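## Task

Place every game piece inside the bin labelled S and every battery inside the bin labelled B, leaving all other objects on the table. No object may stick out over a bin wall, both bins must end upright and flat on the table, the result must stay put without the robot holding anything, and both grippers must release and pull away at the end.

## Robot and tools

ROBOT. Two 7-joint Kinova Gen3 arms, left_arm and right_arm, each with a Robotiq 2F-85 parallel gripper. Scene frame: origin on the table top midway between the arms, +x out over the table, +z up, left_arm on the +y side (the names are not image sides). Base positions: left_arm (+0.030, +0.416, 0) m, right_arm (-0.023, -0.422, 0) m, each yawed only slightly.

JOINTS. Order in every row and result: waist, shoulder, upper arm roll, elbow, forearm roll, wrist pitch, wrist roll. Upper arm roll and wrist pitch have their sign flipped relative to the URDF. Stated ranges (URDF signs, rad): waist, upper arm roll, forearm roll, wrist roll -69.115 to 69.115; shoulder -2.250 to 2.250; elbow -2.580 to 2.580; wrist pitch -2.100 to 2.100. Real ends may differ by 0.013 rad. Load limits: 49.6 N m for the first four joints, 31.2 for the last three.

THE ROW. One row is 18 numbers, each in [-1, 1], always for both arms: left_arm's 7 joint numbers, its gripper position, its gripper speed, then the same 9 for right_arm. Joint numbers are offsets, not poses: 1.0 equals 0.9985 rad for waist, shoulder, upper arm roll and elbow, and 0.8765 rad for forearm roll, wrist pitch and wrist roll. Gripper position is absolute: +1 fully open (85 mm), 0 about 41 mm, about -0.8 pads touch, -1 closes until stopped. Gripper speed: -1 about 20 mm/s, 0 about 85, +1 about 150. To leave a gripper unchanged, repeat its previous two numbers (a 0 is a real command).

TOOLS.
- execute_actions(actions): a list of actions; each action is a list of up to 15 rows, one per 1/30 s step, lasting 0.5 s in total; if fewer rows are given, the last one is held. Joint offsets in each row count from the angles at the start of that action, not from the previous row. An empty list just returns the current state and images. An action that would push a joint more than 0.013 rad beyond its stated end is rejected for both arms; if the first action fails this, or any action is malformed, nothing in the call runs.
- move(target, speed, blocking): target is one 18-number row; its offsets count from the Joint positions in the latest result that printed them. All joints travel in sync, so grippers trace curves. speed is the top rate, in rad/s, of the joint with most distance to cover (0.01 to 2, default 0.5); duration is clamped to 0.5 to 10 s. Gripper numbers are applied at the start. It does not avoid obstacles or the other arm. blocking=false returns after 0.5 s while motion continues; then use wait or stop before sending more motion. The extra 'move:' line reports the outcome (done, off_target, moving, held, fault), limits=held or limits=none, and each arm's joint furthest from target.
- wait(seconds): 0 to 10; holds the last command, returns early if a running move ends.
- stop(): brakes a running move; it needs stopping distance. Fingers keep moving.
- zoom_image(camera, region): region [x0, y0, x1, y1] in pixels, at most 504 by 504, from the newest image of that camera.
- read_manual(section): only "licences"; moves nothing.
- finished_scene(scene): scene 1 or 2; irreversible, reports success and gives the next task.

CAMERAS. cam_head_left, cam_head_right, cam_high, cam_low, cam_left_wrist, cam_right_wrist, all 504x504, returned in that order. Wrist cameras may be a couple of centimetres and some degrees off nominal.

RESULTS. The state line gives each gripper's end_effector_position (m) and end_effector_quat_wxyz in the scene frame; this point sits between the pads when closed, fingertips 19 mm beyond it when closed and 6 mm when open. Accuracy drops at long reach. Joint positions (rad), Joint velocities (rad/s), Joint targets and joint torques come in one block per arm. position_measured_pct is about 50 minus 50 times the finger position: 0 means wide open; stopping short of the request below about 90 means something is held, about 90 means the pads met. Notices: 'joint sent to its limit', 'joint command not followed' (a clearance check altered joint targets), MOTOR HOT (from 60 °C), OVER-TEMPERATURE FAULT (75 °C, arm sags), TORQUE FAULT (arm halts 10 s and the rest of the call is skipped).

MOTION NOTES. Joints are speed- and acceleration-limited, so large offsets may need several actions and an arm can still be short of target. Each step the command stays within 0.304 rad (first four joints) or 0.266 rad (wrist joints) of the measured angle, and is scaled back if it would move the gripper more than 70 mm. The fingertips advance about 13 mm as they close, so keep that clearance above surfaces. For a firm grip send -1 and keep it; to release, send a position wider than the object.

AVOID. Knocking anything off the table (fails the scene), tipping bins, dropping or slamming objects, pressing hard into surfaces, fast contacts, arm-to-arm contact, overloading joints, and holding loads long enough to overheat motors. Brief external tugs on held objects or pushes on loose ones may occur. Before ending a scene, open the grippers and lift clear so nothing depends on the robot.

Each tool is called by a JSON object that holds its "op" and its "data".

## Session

{"op": "execute_actions", "data": {"actions": []}}

Scene clock: 0.00 s.
left_arm: end_effector_position=(+0.2151, +0.4205, +0.3583) position_measured_pct=0.0 end_effector_quat_wxyz=(+0.498, +0.590, +0.596, -0.220) | right_arm: end_effector_position=(+0.5689, +0.0253, +0.2541) position_measured_pct=0.0 end_effector_quat_wxyz=(-0.265, +0.797, +0.360, +0.407)
Joint names: [waist, shoulder, upper arm roll, elbow, forearm roll, wrist pitch, wrist roll]
Joint positions: left_arm=[-0.506  0.194  0.846  2.187  0.542 -1.942  4.627] | right_arm=[-0.533  0.661  0.008  1.591 -1.72  -0.412  0.288]
Joint velocities: left_arm=[-0.     0.001  0.    -0.     0.    -0.    -0.002] | right_arm=[-0.     0.     0.    -0.     0.001 -0.    -0.   ]
Joint torques (N m, as the joint torque sensors report them, + toward a larger Joint positions number): no reading
Motor temperatures (°C, as the motors report them): left_arm=[26 33 29 28 31 33 34] | right_arm=[31 28 27 29 37 38 32]
Joint targets: left_arm=[-0.506 0.194 0.846 2.187 0.542 -1.942 4.627] | right_arm=[-0.533 0.661 0.008 1.591 -1.720 -0.412 0.288]

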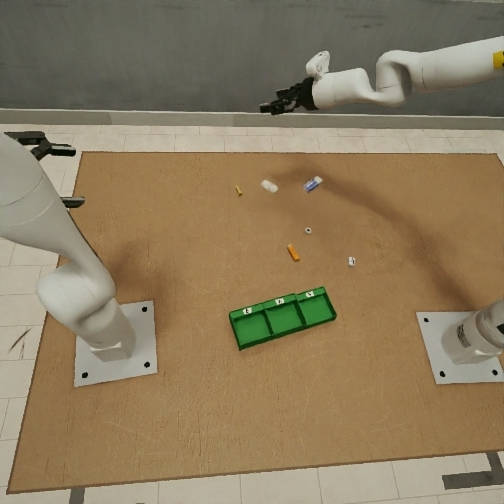

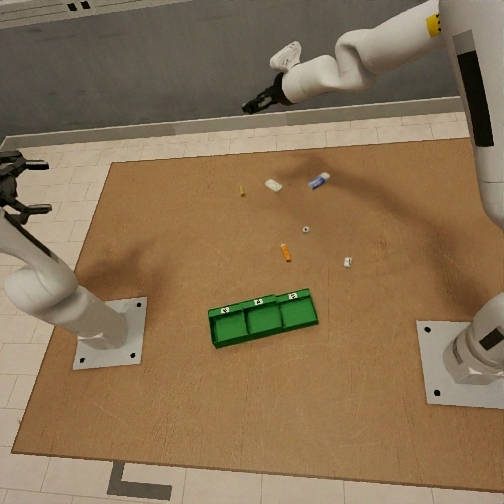

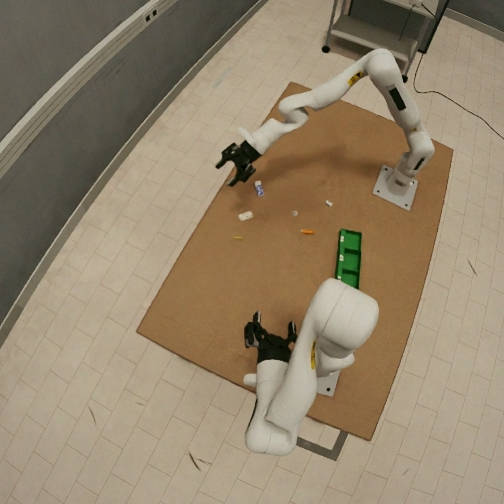

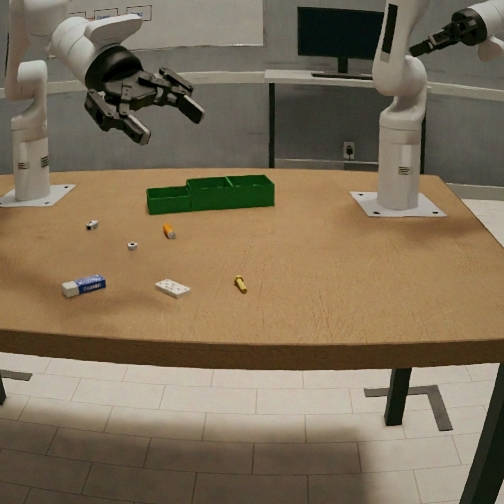

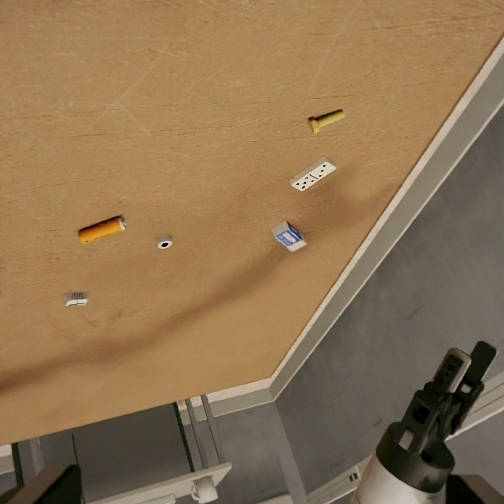

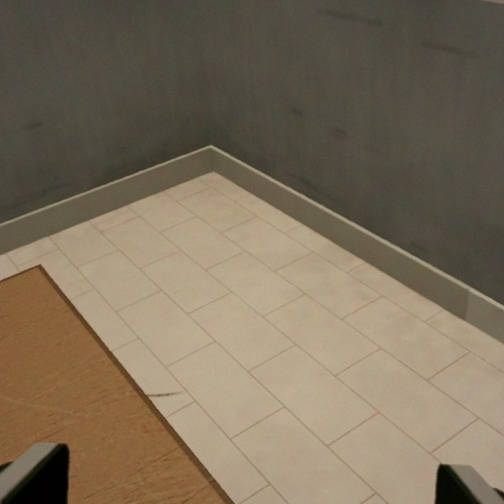

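{"op": "zoom_image", "data": {"camera": "cam_head_left", "region": [210,165,380,355]}}

{"op": "zoom_image", "data": {"camera": "cam_low", "region": [50,165,300,310]}}

{"op": "move", "data": {"target": [0,0,0,0,0,0,0,1,0, 1,-0.2,0,-0.4,0,0,0,1,0], "speed": 1.0}}

Region (210, 165, 380, 355) of cam_head_left's 504x504 image, scaled by 2.653, with more detail than that image has; it fills the left 451 columns of this view, and the rest is white.

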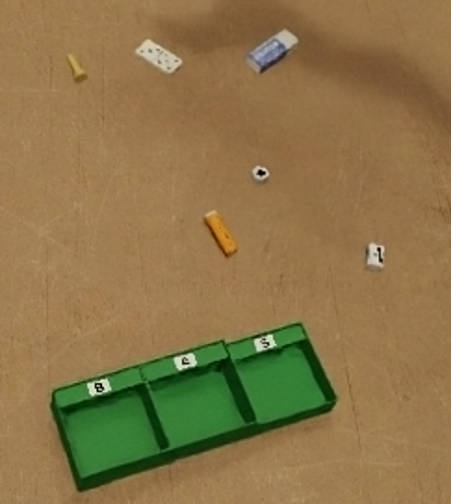

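Region (50, 165, 300, 310) of cam_low's 504x504 image, scaled by 2.016, with more detail than that image has; it fills the top 292 rows of this view, and the rest is white.

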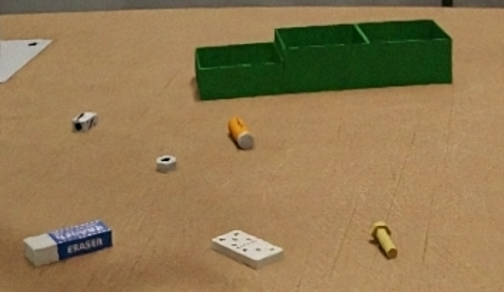

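Scene clock: 5.20 s.
left_arm: end_effector_position=(+0.2151, +0.4205, +0.3583) position_measured_pct=0.0 end_effector_quat_wxyz=(+0.498, +0.590, +0.596, -0.220) | right_arm: end_effector_position=(+0.7177, -0.7016, +0.6310) position_measured_pct=0.0 end_effector_quat_wxyz=(+0.068, +0.712, +0.014, +0.699)
Joint names: [waist, shoulder, upper arm roll, elbow, forearm roll, wrist pitch, wrist roll]
Joint positions: left_arm=[-0.506  0.194  0.846  2.187  0.542 -1.942  4.627] | right_arm=[ 0.466  0.461  0.008  1.192 -1.72  -0.412  0.288]
Joint velocities: left_arm=[-0.001 -0.002  0.    -0.     0.001 -0.     0.003] | right_arm=[ 0.005 -0.001  0.     0.     0.001 -0.001 -0.   ]
Joint torques (N m, as the joint torque sensors report them, + toward a larger Joint positions number): left_arm=[ 0.05 -7.49  0.58 -3.78  0.45 -2.81 -0.3 ] | right_arm=[  0.38 -21.74   0.75 -10.84  -1.13  -0.71  -0.28]
Motor temperatures (°C, as the motors report them): left_arm=[26 33 29 28 31 33 34] | right_arm=[31 28 27 29 37 38 32]
Joint targets: left_arm=[-0.506 0.194 0.846 2.187 0.542 -1.942 4.627] | right_arm=[0.466 0.461 0.008 1.192 -1.720 -0.412 0.288]
move: done; limits=none; left_arm: farthest joint: the waist, 0.000 radians from its target (0.000 radians at the start); right_arm: farthest joint: the waist, 0.000 radians from its target (0.998 radians at the start)

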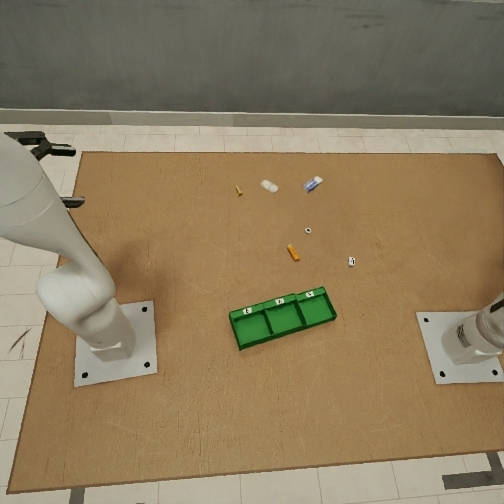

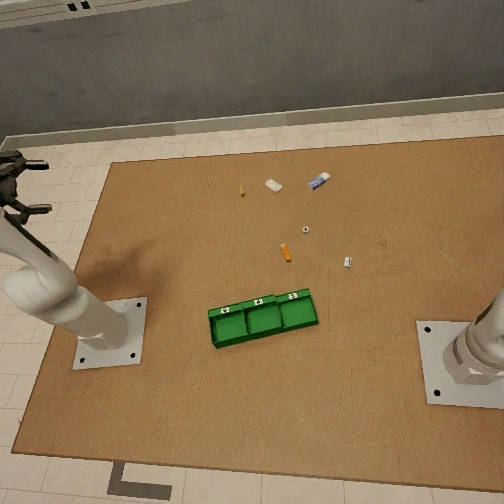

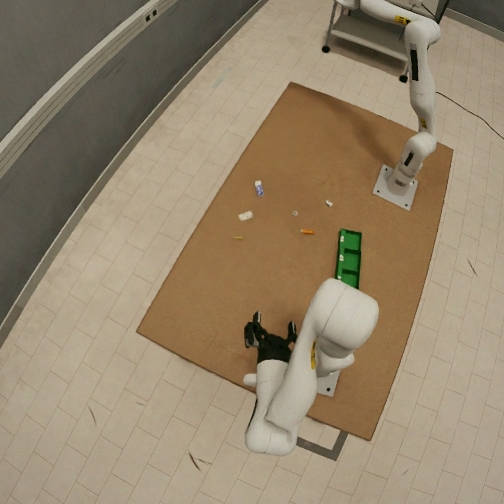

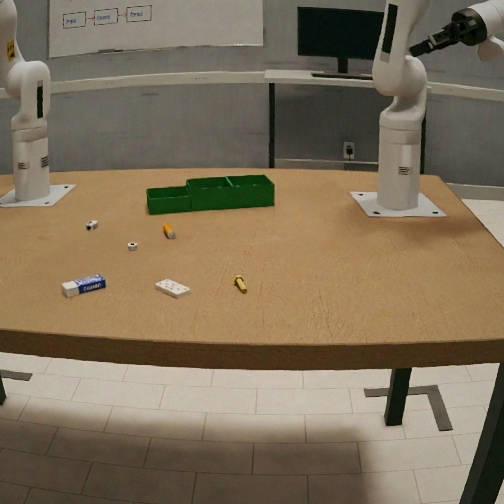

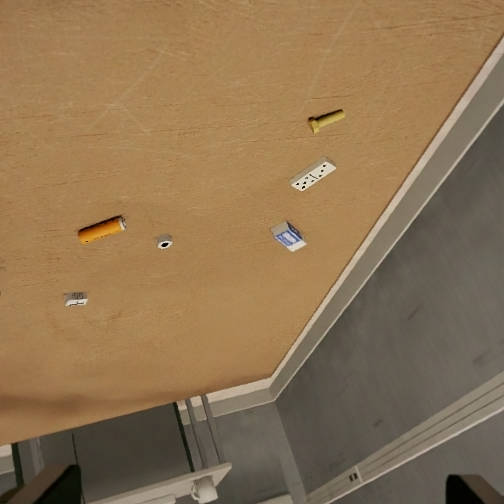

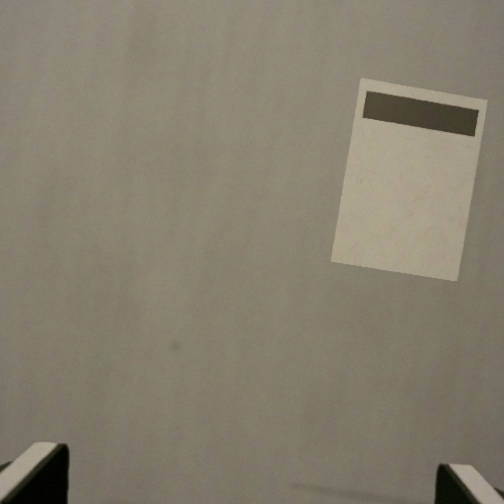

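{"op": "move", "data": {"target": [0.85,0.2,-0.847,-0.4,-0.618,0.6,0.92,1,0, 0.4,0,0,0,0,0,0,1,0], "speed": 1.2}}

Scene clock: 29.30 s.
left_arm: end_effector_position=(+0.2995, +0.3282, +0.2136) position_measured_pct=0.0 end_effector_quat_wxyz=(-0.103, +0.944, +0.239, -0.201) | right_arm: end_effector_position=(+0.5505, -0.9678, +0.6310) position_measured_pct=0.0 end_effector_quat_wxyz=(+0.205, +0.701, -0.128, +0.671)
Joint names: [waist, shoulder, upper arm roll, elbow, forearm roll, wrist pitch, wrist roll]
Joint positions: left_arm=[ 0.342  0.394  0.     1.787  0.001 -1.416  5.433] | right_arm=[ 0.865  0.461  0.008  1.192 -1.72  -0.412  0.288]
Joint velocities: left_arm=[ 0.002 -0.001  0.001 -0.     0.001 -0.    -0.001] | right_arm=[ 0.001 -0.     0.     0.001  0.     0.001  0.   ]
Joint torques (N m, as the joint torque sensors report them, + toward a larger Joint positions number): left_arm=[  0.4  -13.99  -0.19  -5.54  -0.24  -1.47  -0.18] | right_arm=[  0.2  -21.81   0.79 -10.98  -1.14  -0.71  -0.36]
Motor temperatures (°C, as the motors report them): left_arm=[26 33 29 28 31 33 34] | right_arm=[31 28 27 29 37 38 32]
Joint targets: left_arm=[0.343 0.394 0.000 1.787 0.001 -1.416 5.433] | right_arm=[0.865 0.461 0.008 1.192 -1.720 -0.412 0.288]
move: done; limits=none; left_arm: farthest joint: the waist, 0.000 radians from its target (0.849 radians at the start); right_arm: farthest joint: the waist, 0.000 radians from its target (0.400 radians at the start)

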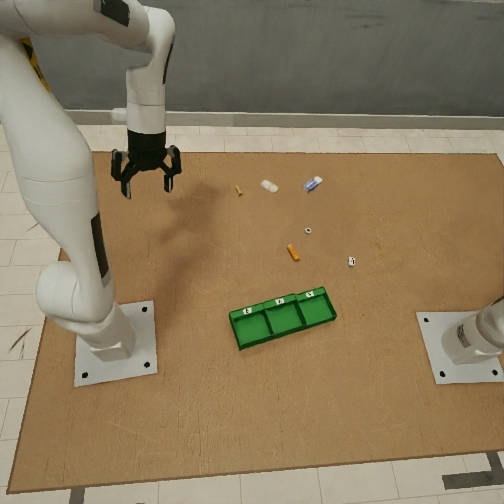

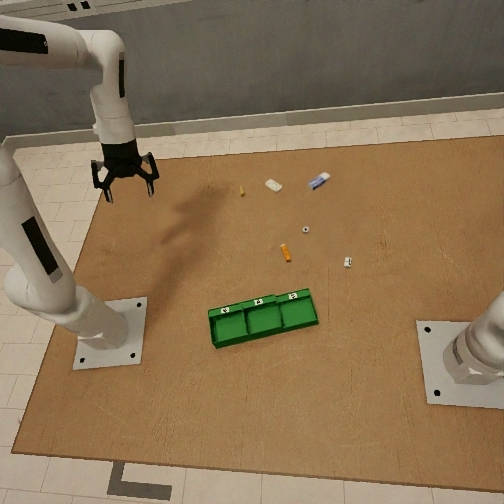

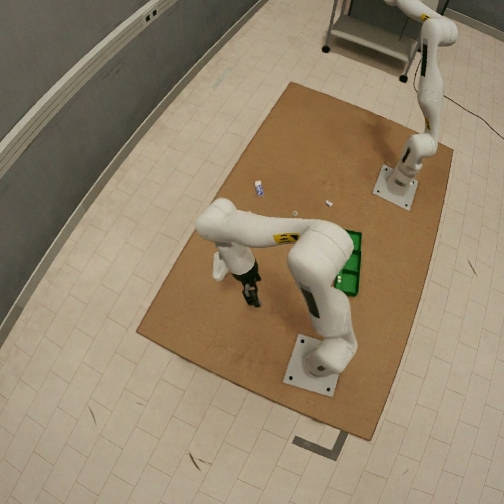

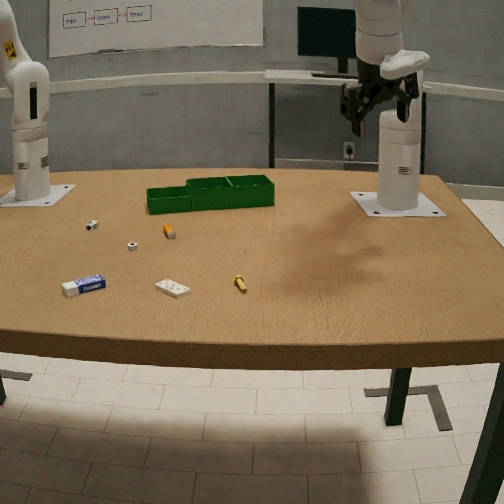

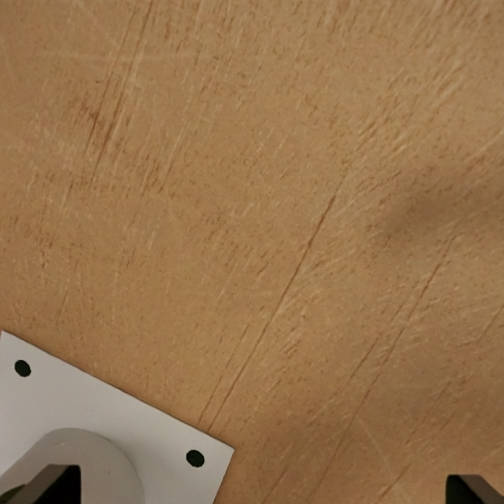

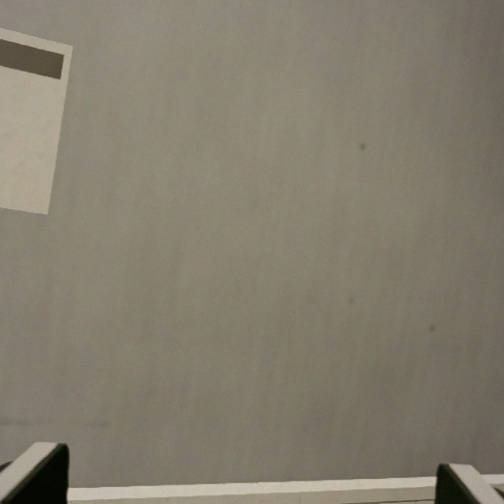

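{"op": "move", "data": {"target": [0.836,0.21,0,-0.252,0,0.471,0.91,0.2,0.5, 0,0,0,0,0,0,0,1,0], "speed": 1.2}}

Scene clock: 35.40 s.
left_arm: end_effector_position=(+0.2542, -0.0358, +0.1507) position_measured_pct=40.1 end_effector_quat_wxyz=(-0.000, +0.974, +0.227, -0.000) | right_arm: end_effector_position=(+0.5505, -0.9678, +0.6310) position_measured_pct=0.0 end_effector_quat_wxyz=(+0.205, +0.701, -0.128, +0.671)
Joint names: [waist, shoulder, upper arm roll, elbow, forearm roll, wrist pitch, wrist roll]
Joint positions: left_arm=[ 1.177  0.603  0.     1.536  0.001 -1.003  6.231] | right_arm=[ 0.865  0.461  0.008  1.192 -1.72  -0.412  0.288]
Joint velocities: left_arm=[ 0.002  0.002  0.001  0.    -0.001 -0.     0.001] | right_arm=[ 0.001  0.    -0.    -0.    -0.    -0.    -0.   ]
Joint torques (N m, as the joint torque sensors report them, + toward a larger Joint positions number): left_arm=[  0.15 -19.05  -0.21  -6.98  -0.3   -0.13  -0.3 ] | right_arm=[  0.06 -21.86   0.77 -10.99  -1.11  -0.65  -0.47]
Motor temperatures (°C, as the motors report them): left_arm=[26 33 29 28 31 33 34] | right_arm=[31 28 27 29 37 38 32]
Joint targets: left_arm=[1.177 0.604 0.000 1.536 0.001 -1.003 6.231] | right_arm=[0.865 0.461 0.008 1.192 -1.720 -0.412 0.288]
move: done; limits=none; left_arm: farthest joint: the waist, 0.000 radians from its target (0.834 radians at the start); right_arm: farthest joint: the waist, 0.000 radians from its target (0.000 radians at the start)

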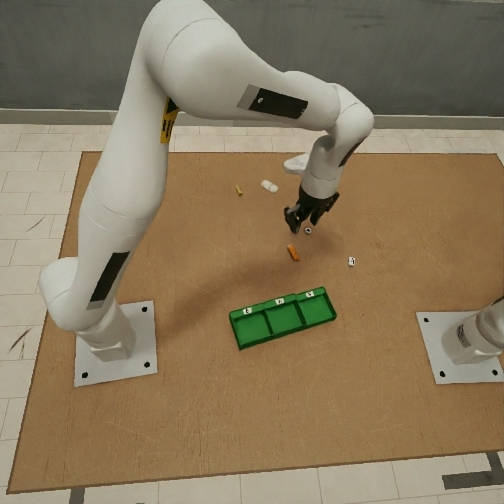

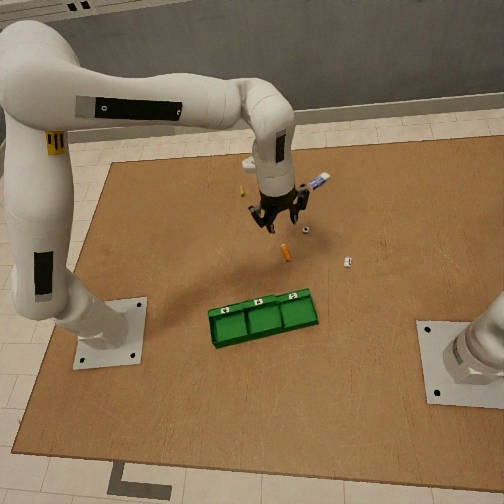

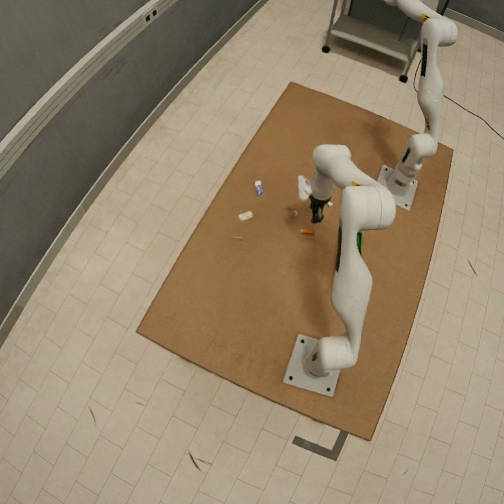

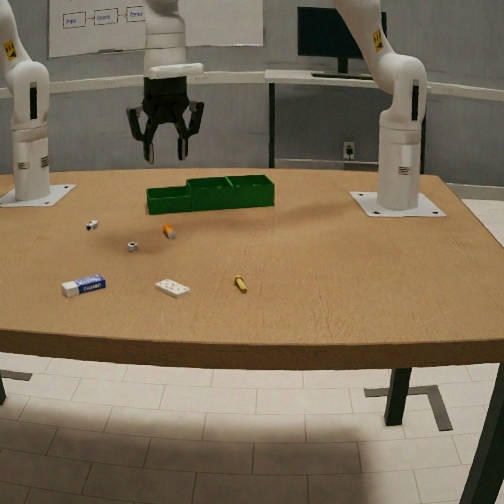

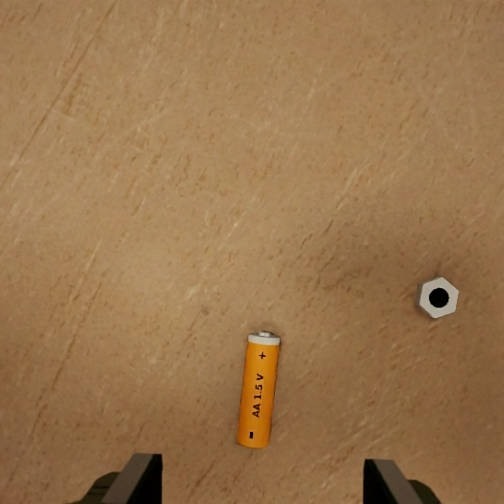

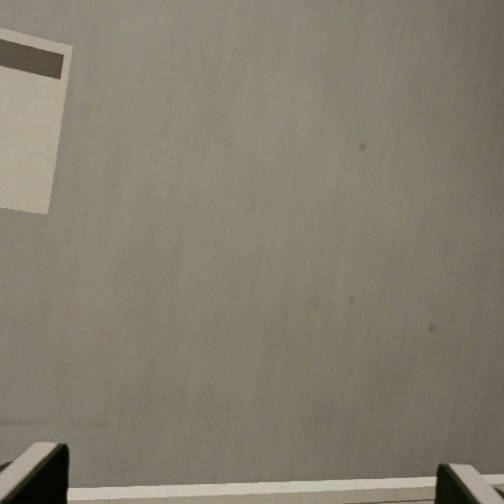

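{"op": "move", "data": {"target": [0,0.204,0,0.109,0,0.357,0,0,0.5, 0,0,0,0,0,0,0,1,0], "speed": 0.6}}

Scene clock: 41.13 s.
left_arm: end_effector_position=(+0.2545, -0.0362, +0.0222) position_measured_pct=49.6 end_effector_quat_wxyz=(+0.000, +0.974, +0.227, -0.000) | right_arm: end_effector_position=(+0.5505, -0.9678, +0.6310) position_measured_pct=0.0 end_effector_quat_wxyz=(+0.205, +0.701, -0.128, +0.671)
Joint names: [waist, shoulder, upper arm roll, elbow, forearm roll, wrist pitch, wrist roll]
Joint positions: left_arm=[ 1.177  0.807  0.     1.645  0.001 -0.69   6.231] | right_arm=[ 0.865  0.461  0.008  1.192 -1.72  -0.412  0.288]
Joint velocities: left_arm=[-0.     0.004 -0.    -0.    -0.     0.    -0.001] | right_arm=[ 0.002  0.001  0.    -0.001  0.001 -0.001 -0.   ]
Joint torques (N m, as the joint torque sensors report them, + toward a larger Joint positions number): left_arm=[  0.13 -20.56  -0.4   -5.22  -0.22  -0.23  -0.21] | right_arm=[  0.1  -21.79   0.98 -11.    -1.08  -0.65  -0.38]
Motor temperatures (°C, as the motors report them): left_arm=[26 33 29 28 31 33 34] | right_arm=[31 28 27 29 37 38 32]
Joint targets: left_arm=[1.177 0.807 0.000 1.645 0.001 -0.690 6.231] | right_arm=[0.865 0.461 0.008 1.192 -1.720 -0.412 0.288]
move: done; limits=none; left_arm: farthest joint: the waist, 0.000 radians from its target (0.000 radians at the start); right_arm: farthest joint: the waist, 0.000 radians from its target (0.000 radians at the start)

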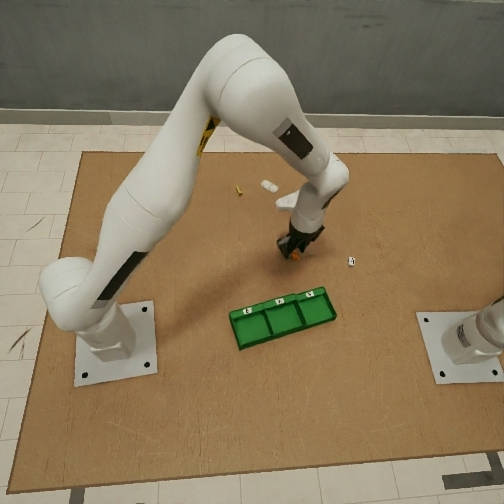

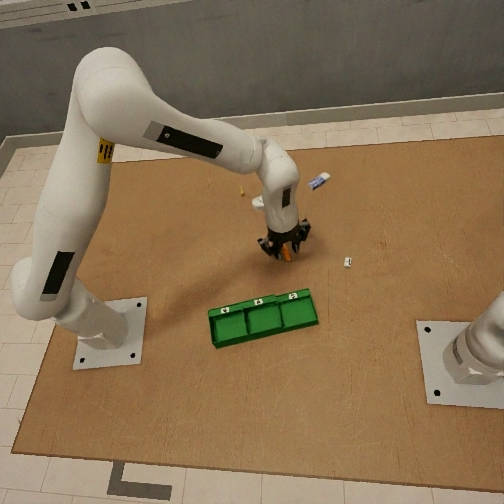

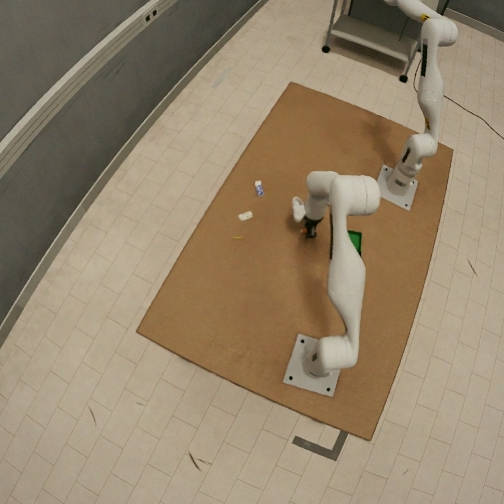

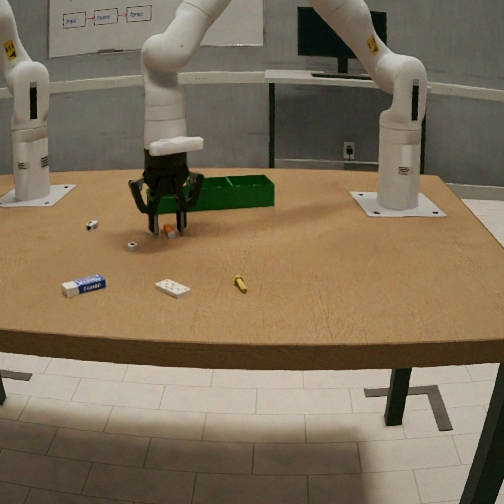

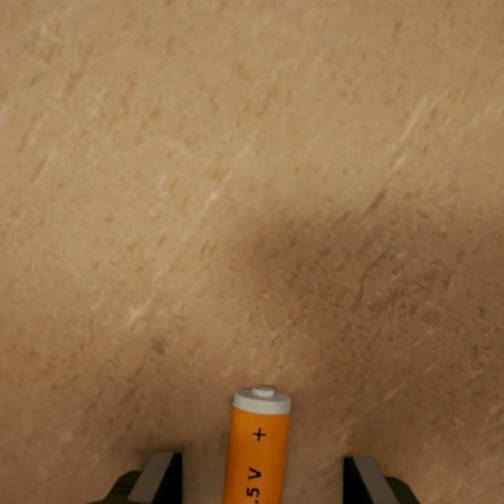

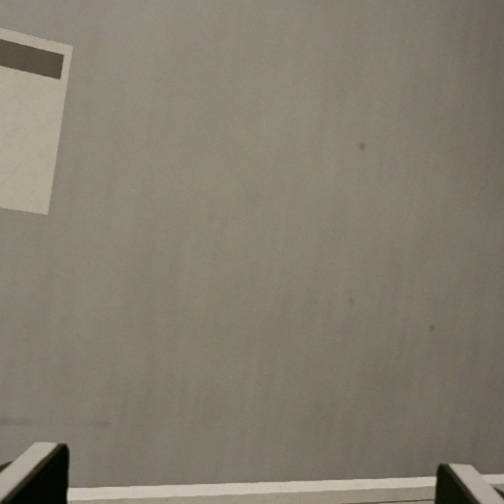

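{"op": "move", "data": {"target": [0,0,0,0,0,0,0,-1,0, 0,0,0,0,0,0,0,1,0]}}

{"op": "move", "data": {"target": [0,-0.16,0,-0.085,0,-0.28,0,-1,0, 0,0,0,0,0,0,0,1,0], "speed": 0.8}}

Scene clock: 46.57 s.
left_arm: end_effector_position=(+0.2546, -0.0364, +0.0225) position_measured_pct=81.0 end_effector_quat_wxyz=(+0.000, +0.974, +0.227, -0.000) | right_arm: end_effector_position=(+0.5505, -0.9678, +0.6310) position_measured_pct=0.0 end_effector_quat_wxyz=(+0.205, +0.701, -0.128, +0.671)
Joint names: [waist, shoulder, upper arm roll, elbow, forearm roll, wrist pitch, wrist roll]
Joint positions: left_arm=[ 1.177  0.806  0.     1.644  0.001 -0.69   6.231] | right_arm=[ 0.865  0.461  0.008  1.192 -1.72  -0.412  0.288]
Joint velocities: left_arm=[-0.    -0.001 -0.001 -0.    -0.    -0.    -0.001] | right_arm=[-0.     0.    -0.     0.001 -0.    -0.001  0.   ]
Joint torques (N m, as the joint torque sensors report them, + toward a larger Joint positions number): left_arm=[  0.1  -19.97  -0.26  -4.92  -0.16  -0.14  -0.35] | right_arm=[  0.1  -21.74   0.64 -10.91  -1.16  -0.58  -0.37]
Motor temperatures (°C, as the motors report them): left_arm=[26 33 29 28 31 33 34] | right_arm=[31 28 27 29 37 38 32]
Joint targets: left_arm=[1.177 0.807 0.000 1.645 0.001 -0.690 6.231] | right_arm=[0.865 0.461 0.008 1.192 -1.720 -0.412 0.288]
move: done; limits=none; left_arm: farthest joint: the shoulder, 0.001 radians from its target (0.000 radians at the start); right_arm: farthest joint: the waist, 0.000 radians from its target (0.000 radians at the start)

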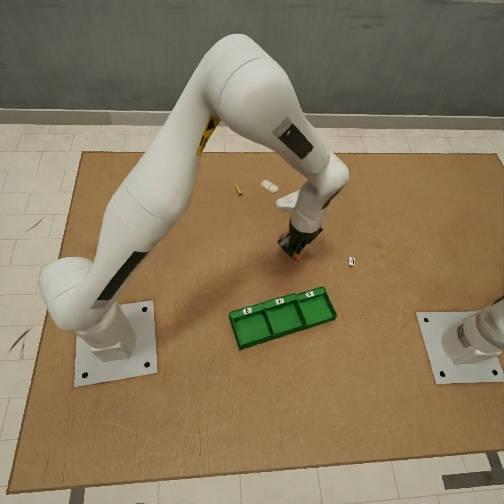

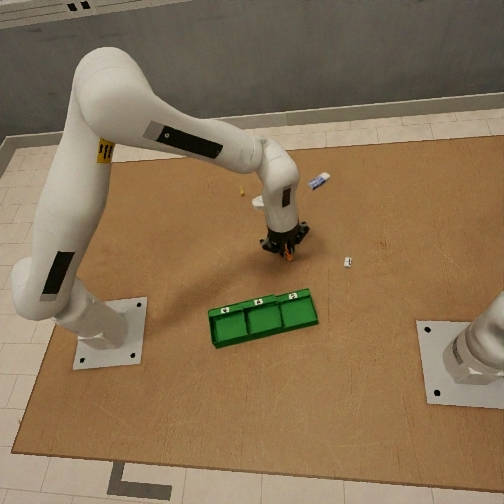

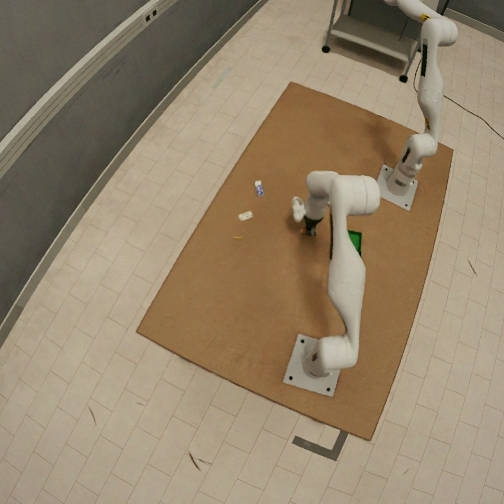

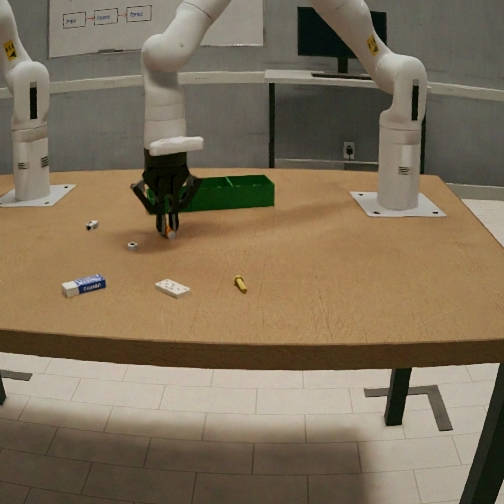

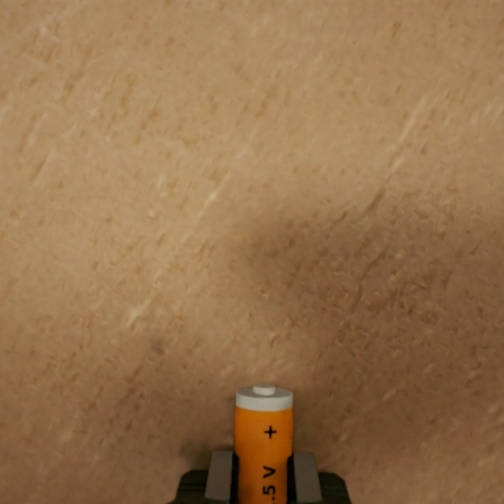

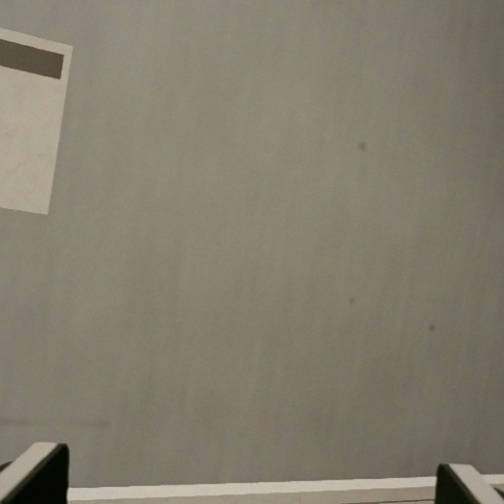

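Scene clock: 47.50 s.
left_arm: end_effector_position=(+0.2556, -0.0384, +0.1227) position_measured_pct=81.0 end_effector_quat_wxyz=(+0.000, +0.974, +0.227, -0.000) | right_arm: end_effector_position=(+0.5505, -0.9678, +0.6310) position_measured_pct=0.0 end_effector_quat_wxyz=(+0.205, +0.701, -0.128, +0.671)
Joint names: [waist, shoulder, upper arm roll, elbow, forearm roll, wrist pitch, wrist roll]
Joint positions: left_arm=[ 1.177  0.647  0.     1.56   0.001 -0.935  6.231] | right_arm=[ 0.865  0.461  0.008  1.192 -1.72  -0.412  0.288]
Joint velocities: left_arm=[-0.    -0.002  0.    -0.    -0.001  0.    -0.   ] | right_arm=[-0.001 -0.    -0.    -0.001  0.001  0.001  0.   ]
Joint torques (N m, as the joint torque sensors report them, + toward a larger Joint positions number): left_arm=[  0.21 -19.26  -0.34  -6.77  -0.25  -0.18  -0.22] | right_arm=[  0.11 -21.81   0.76 -10.99  -1.15  -0.64  -0.5 ]
Motor temperatures (°C, as the motors report them): left_arm=[26 33 29 28 31 33 34] | right_arm=[31 28 27 29 37 38 32]
Joint targets: left_arm=[1.177 0.646 0.000 1.560 0.001 -0.935 6.231] | right_arm=[0.865 0.461 0.008 1.192 -1.720 -0.412 0.288]
move: done; limits=none; left_arm: farthest joint: the waist, 0.000 radians from its target (0.000 radians at the start); right_arm: farthest joint: the waist, 0.000 radians from its target (0.000 radians at the start)

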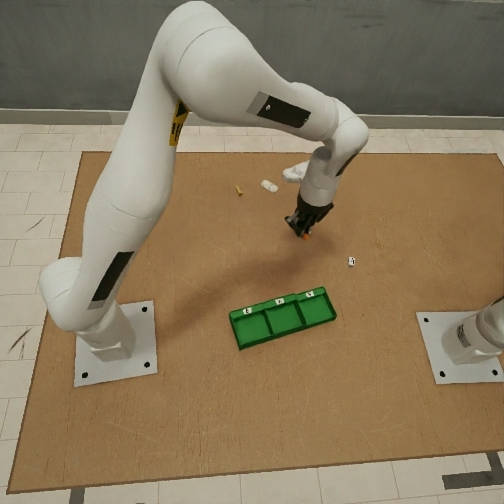

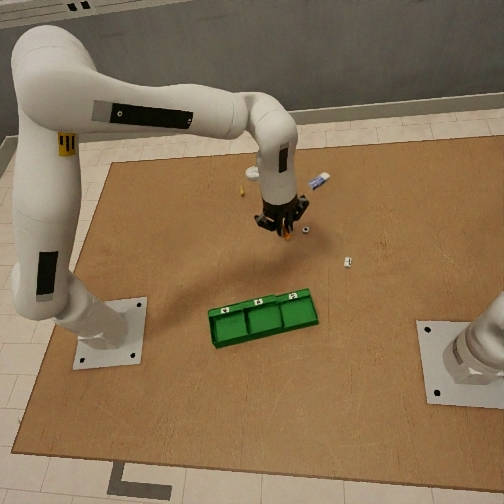

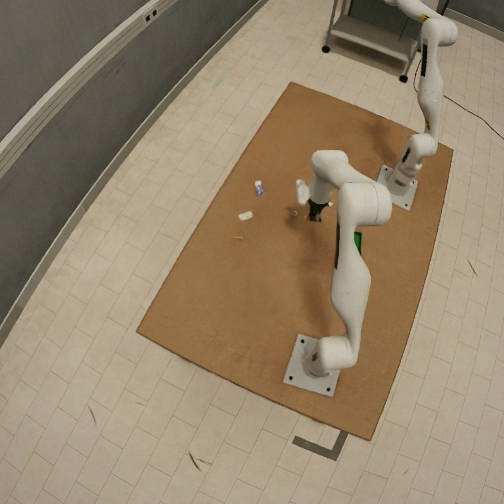

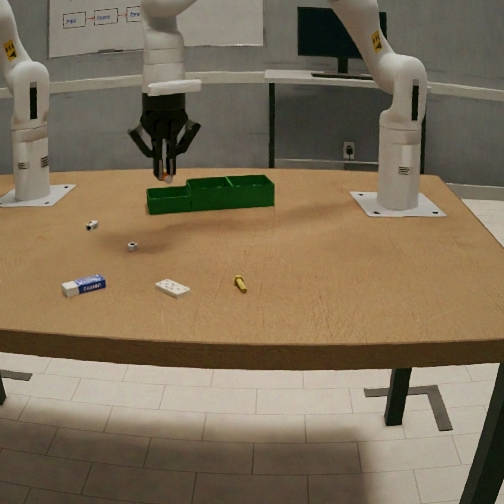

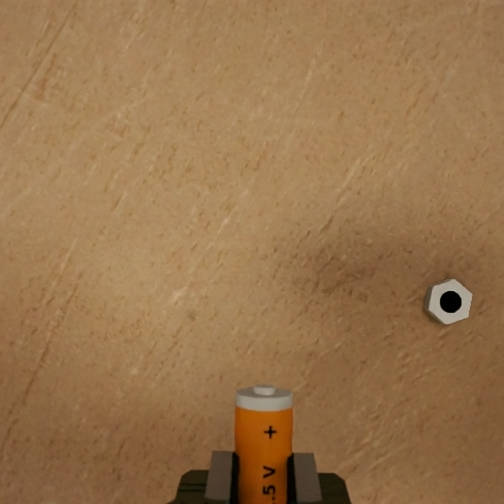

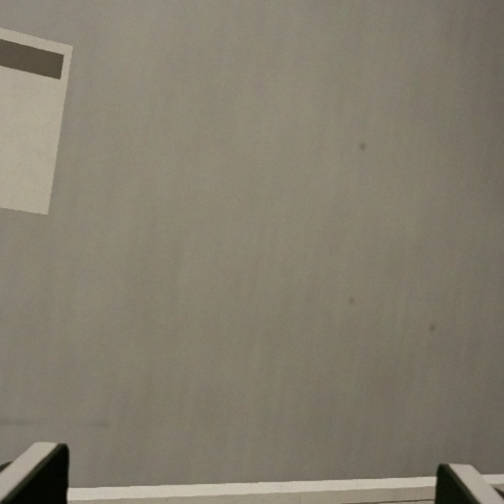

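{"op": "move", "data": {"target": [0.406,-0.356,0,0.62,0,0.30,0.258,-1,0, 0,0,0,0,0,0,0,1,0], "speed": 1.0}}

Scene clock: 54.43 s.
left_arm: end_effector_position=(+0.0385, +0.0988, +0.1304) position_measured_pct=81.0 end_effector_quat_wxyz=(-0.001, +0.990, +0.139, -0.000) | right_arm: end_effector_position=(+0.5505, -0.9678, +0.6310) position_measured_pct=0.0 end_effector_quat_wxyz=(+0.205, +0.701, -0.128, +0.671)
Joint names: [waist, shoulder, upper arm roll, elbow, forearm roll, wrist pitch, wrist roll]
Joint positions: left_arm=[ 1.582  0.292  0.     2.179  0.001 -0.673  6.457] | right_arm=[ 0.865  0.461  0.008  1.192 -1.72  -0.412  0.288]
Joint velocities: left_arm=[ 0.002 -0.003 -0.     0.001  0.001  0.001  0.   ] | right_arm=[-0.001 -0.001  0.     0.001 -0.     0.001 -0.   ]
Joint torques (N m, as the joint torque sensors report them, + toward a larger Joint positions number): left_arm=[  0.2  -11.52  -0.08  -5.    -0.14  -0.2   -0.14] | right_arm=[  0.02 -21.74   0.76 -10.91  -1.25  -0.62  -0.34]
Motor temperatures (°C, as the motors report them): left_arm=[26 34 29 28 31 33 34] | right_arm=[31 28 27 29 37 38 32]
Joint targets: left_arm=[1.582 0.291 0.000 2.179 0.001 -0.673 6.457] | right_arm=[0.865 0.461 0.008 1.192 -1.720 -0.412 0.288]
move: done; limits=none; left_arm: farthest joint: the waist, 0.000 radians from its target (0.406 radians at the start); right_arm: farthest joint: the waist, 0.000 radians from its target (0.000 radians at the start)

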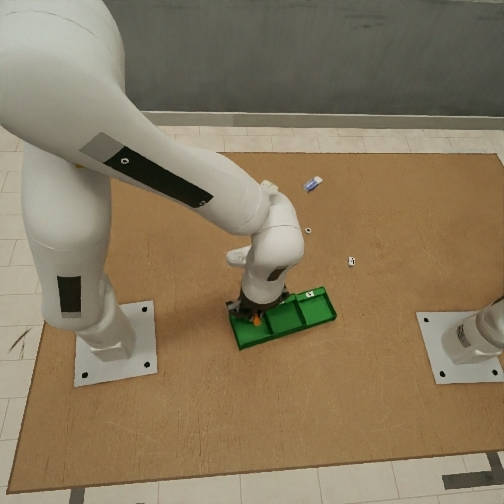

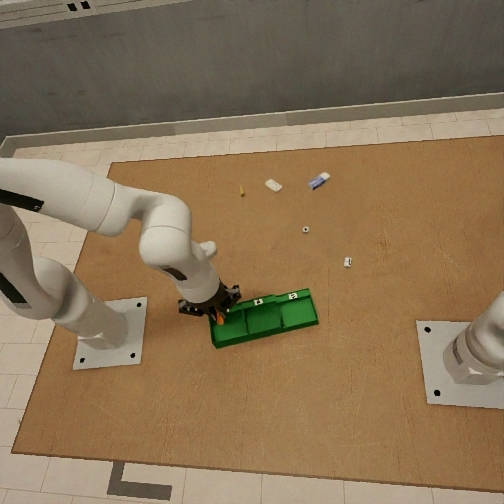

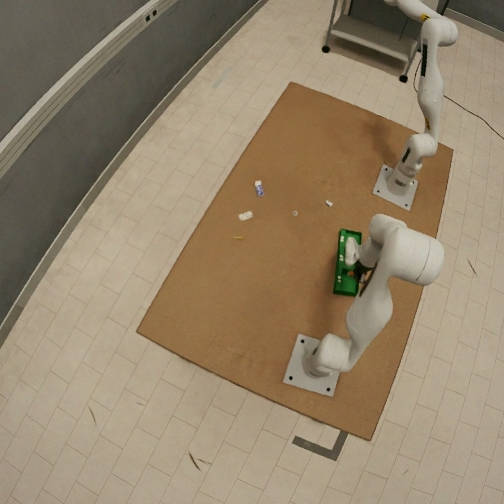

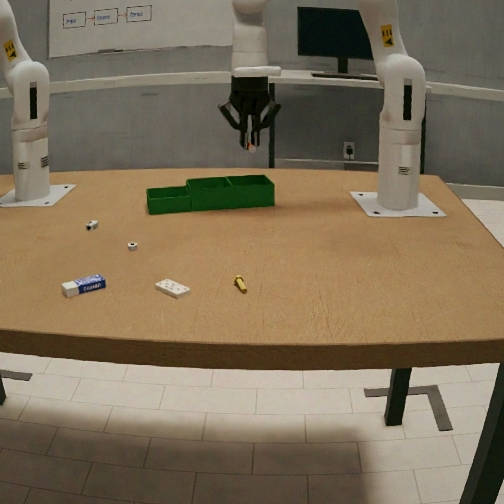

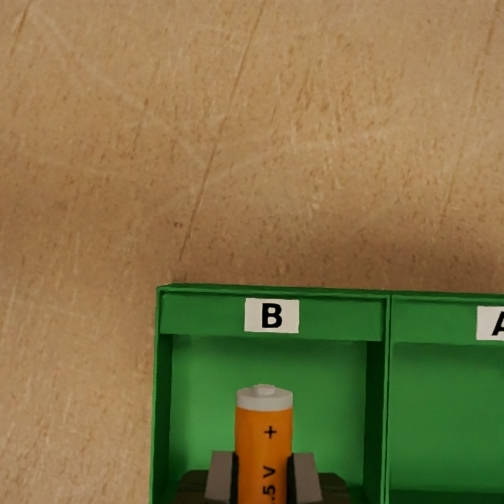

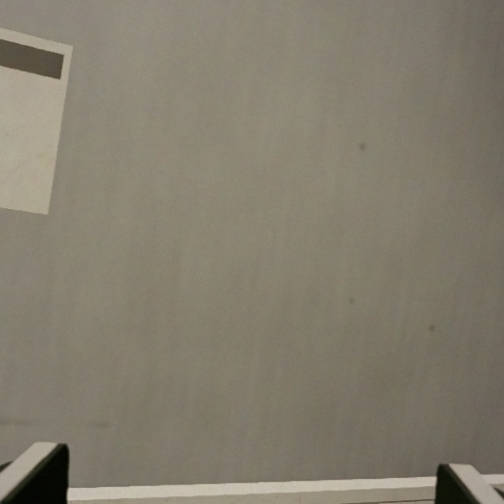

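{"op": "move", "data": {"target": [0.019,0.183,0,0.073,0,0.294,0.022,-1,0, 0,0,0,0,0,0,0,1,0], "speed": 0.5}}

Scene clock: 61.93 s.
left_arm: end_effector_position=(+0.0328, +0.0954, +0.0604) position_measured_pct=81.0 end_effector_quat_wxyz=(+0.001, +0.990, +0.140, -0.000) | right_arm: end_effector_position=(+0.5505, -0.9678, +0.6310) position_measured_pct=0.0 end_effector_quat_wxyz=(+0.205, +0.701, -0.128, +0.671)
Joint names: [waist, shoulder, upper arm roll, elbow, forearm roll, wrist pitch, wrist roll]
Joint positions: left_arm=[ 1.601  0.474  0.     2.252  0.001 -0.415  6.477] | right_arm=[ 0.865  0.461  0.008  1.192 -1.72  -0.412  0.288]
Joint velocities: left_arm=[ 0.001  0.002 -0.001  0.     0.001  0.     0.001] | right_arm=[ 0.     0.001  0.    -0.    -0.    -0.     0.   ]
Joint torques (N m, as the joint torque sensors report them, + toward a larger Joint positions number): left_arm=[  0.11 -13.06  -0.28  -3.19  -0.25  -0.11  -0.25] | right_arm=[  0.19 -21.81   0.83 -11.12  -1.22  -0.72  -0.4 ]
Motor temperatures (°C, as the motors report them): left_arm=[26 34 29 28 31 33 34] | right_arm=[31 28 27 29 37 38 32]
Joint targets: left_arm=[1.601 0.474 0.000 2.252 0.001 -0.415 6.477] | right_arm=[0.865 0.461 0.008 1.192 -1.720 -0.412 0.288]
move: done; limits=none; left_arm: farthest joint: the shoulder, 0.001 radians from its target (0.183 radians at the start); right_arm: farthest joint: the waist, 0.000 radians from its target (0.000 radians at the start)

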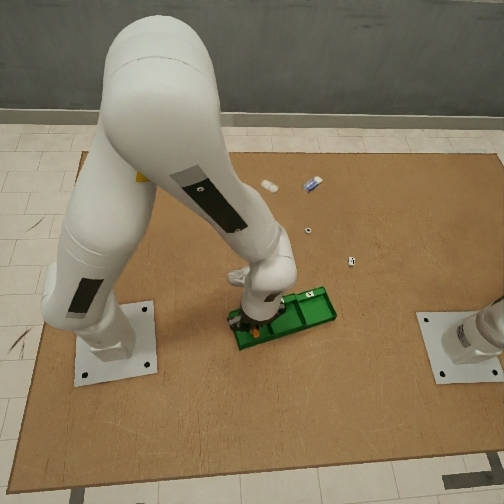

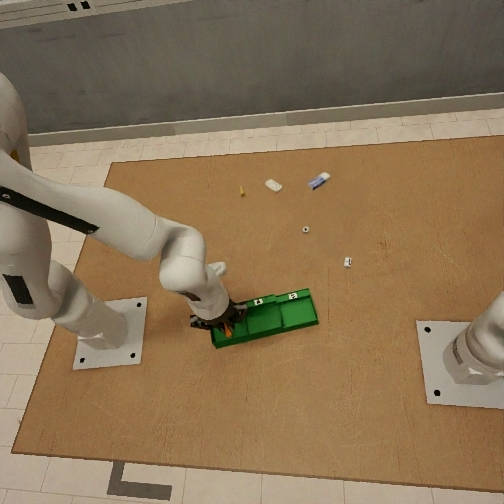

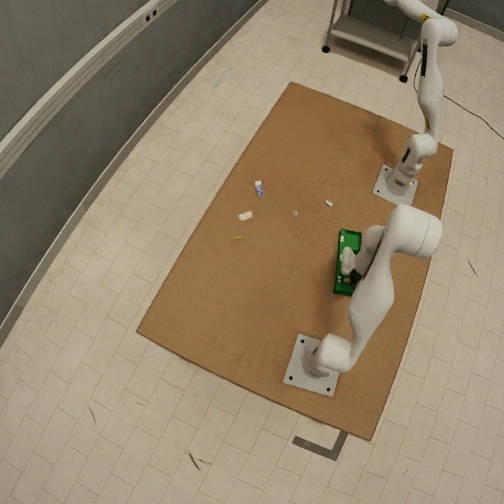

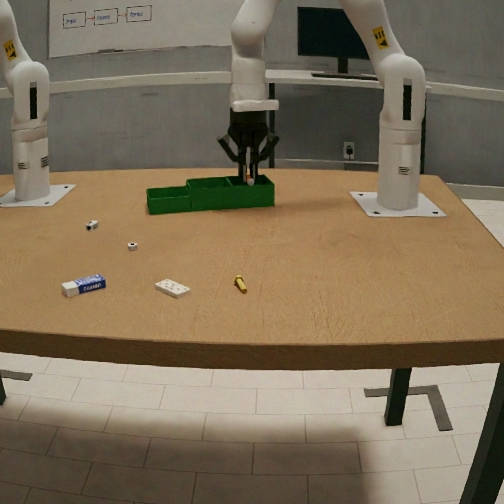

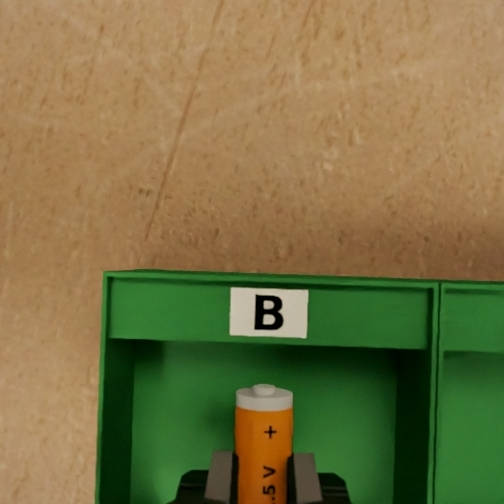

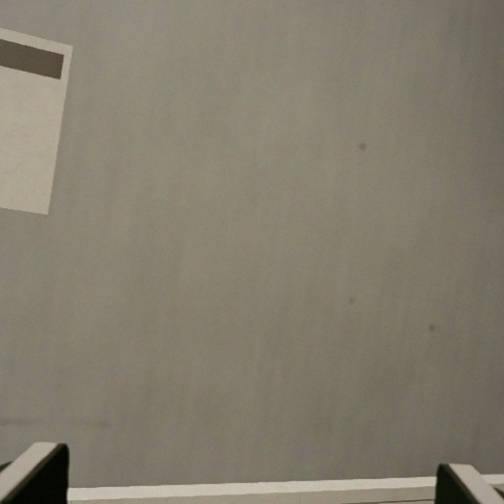

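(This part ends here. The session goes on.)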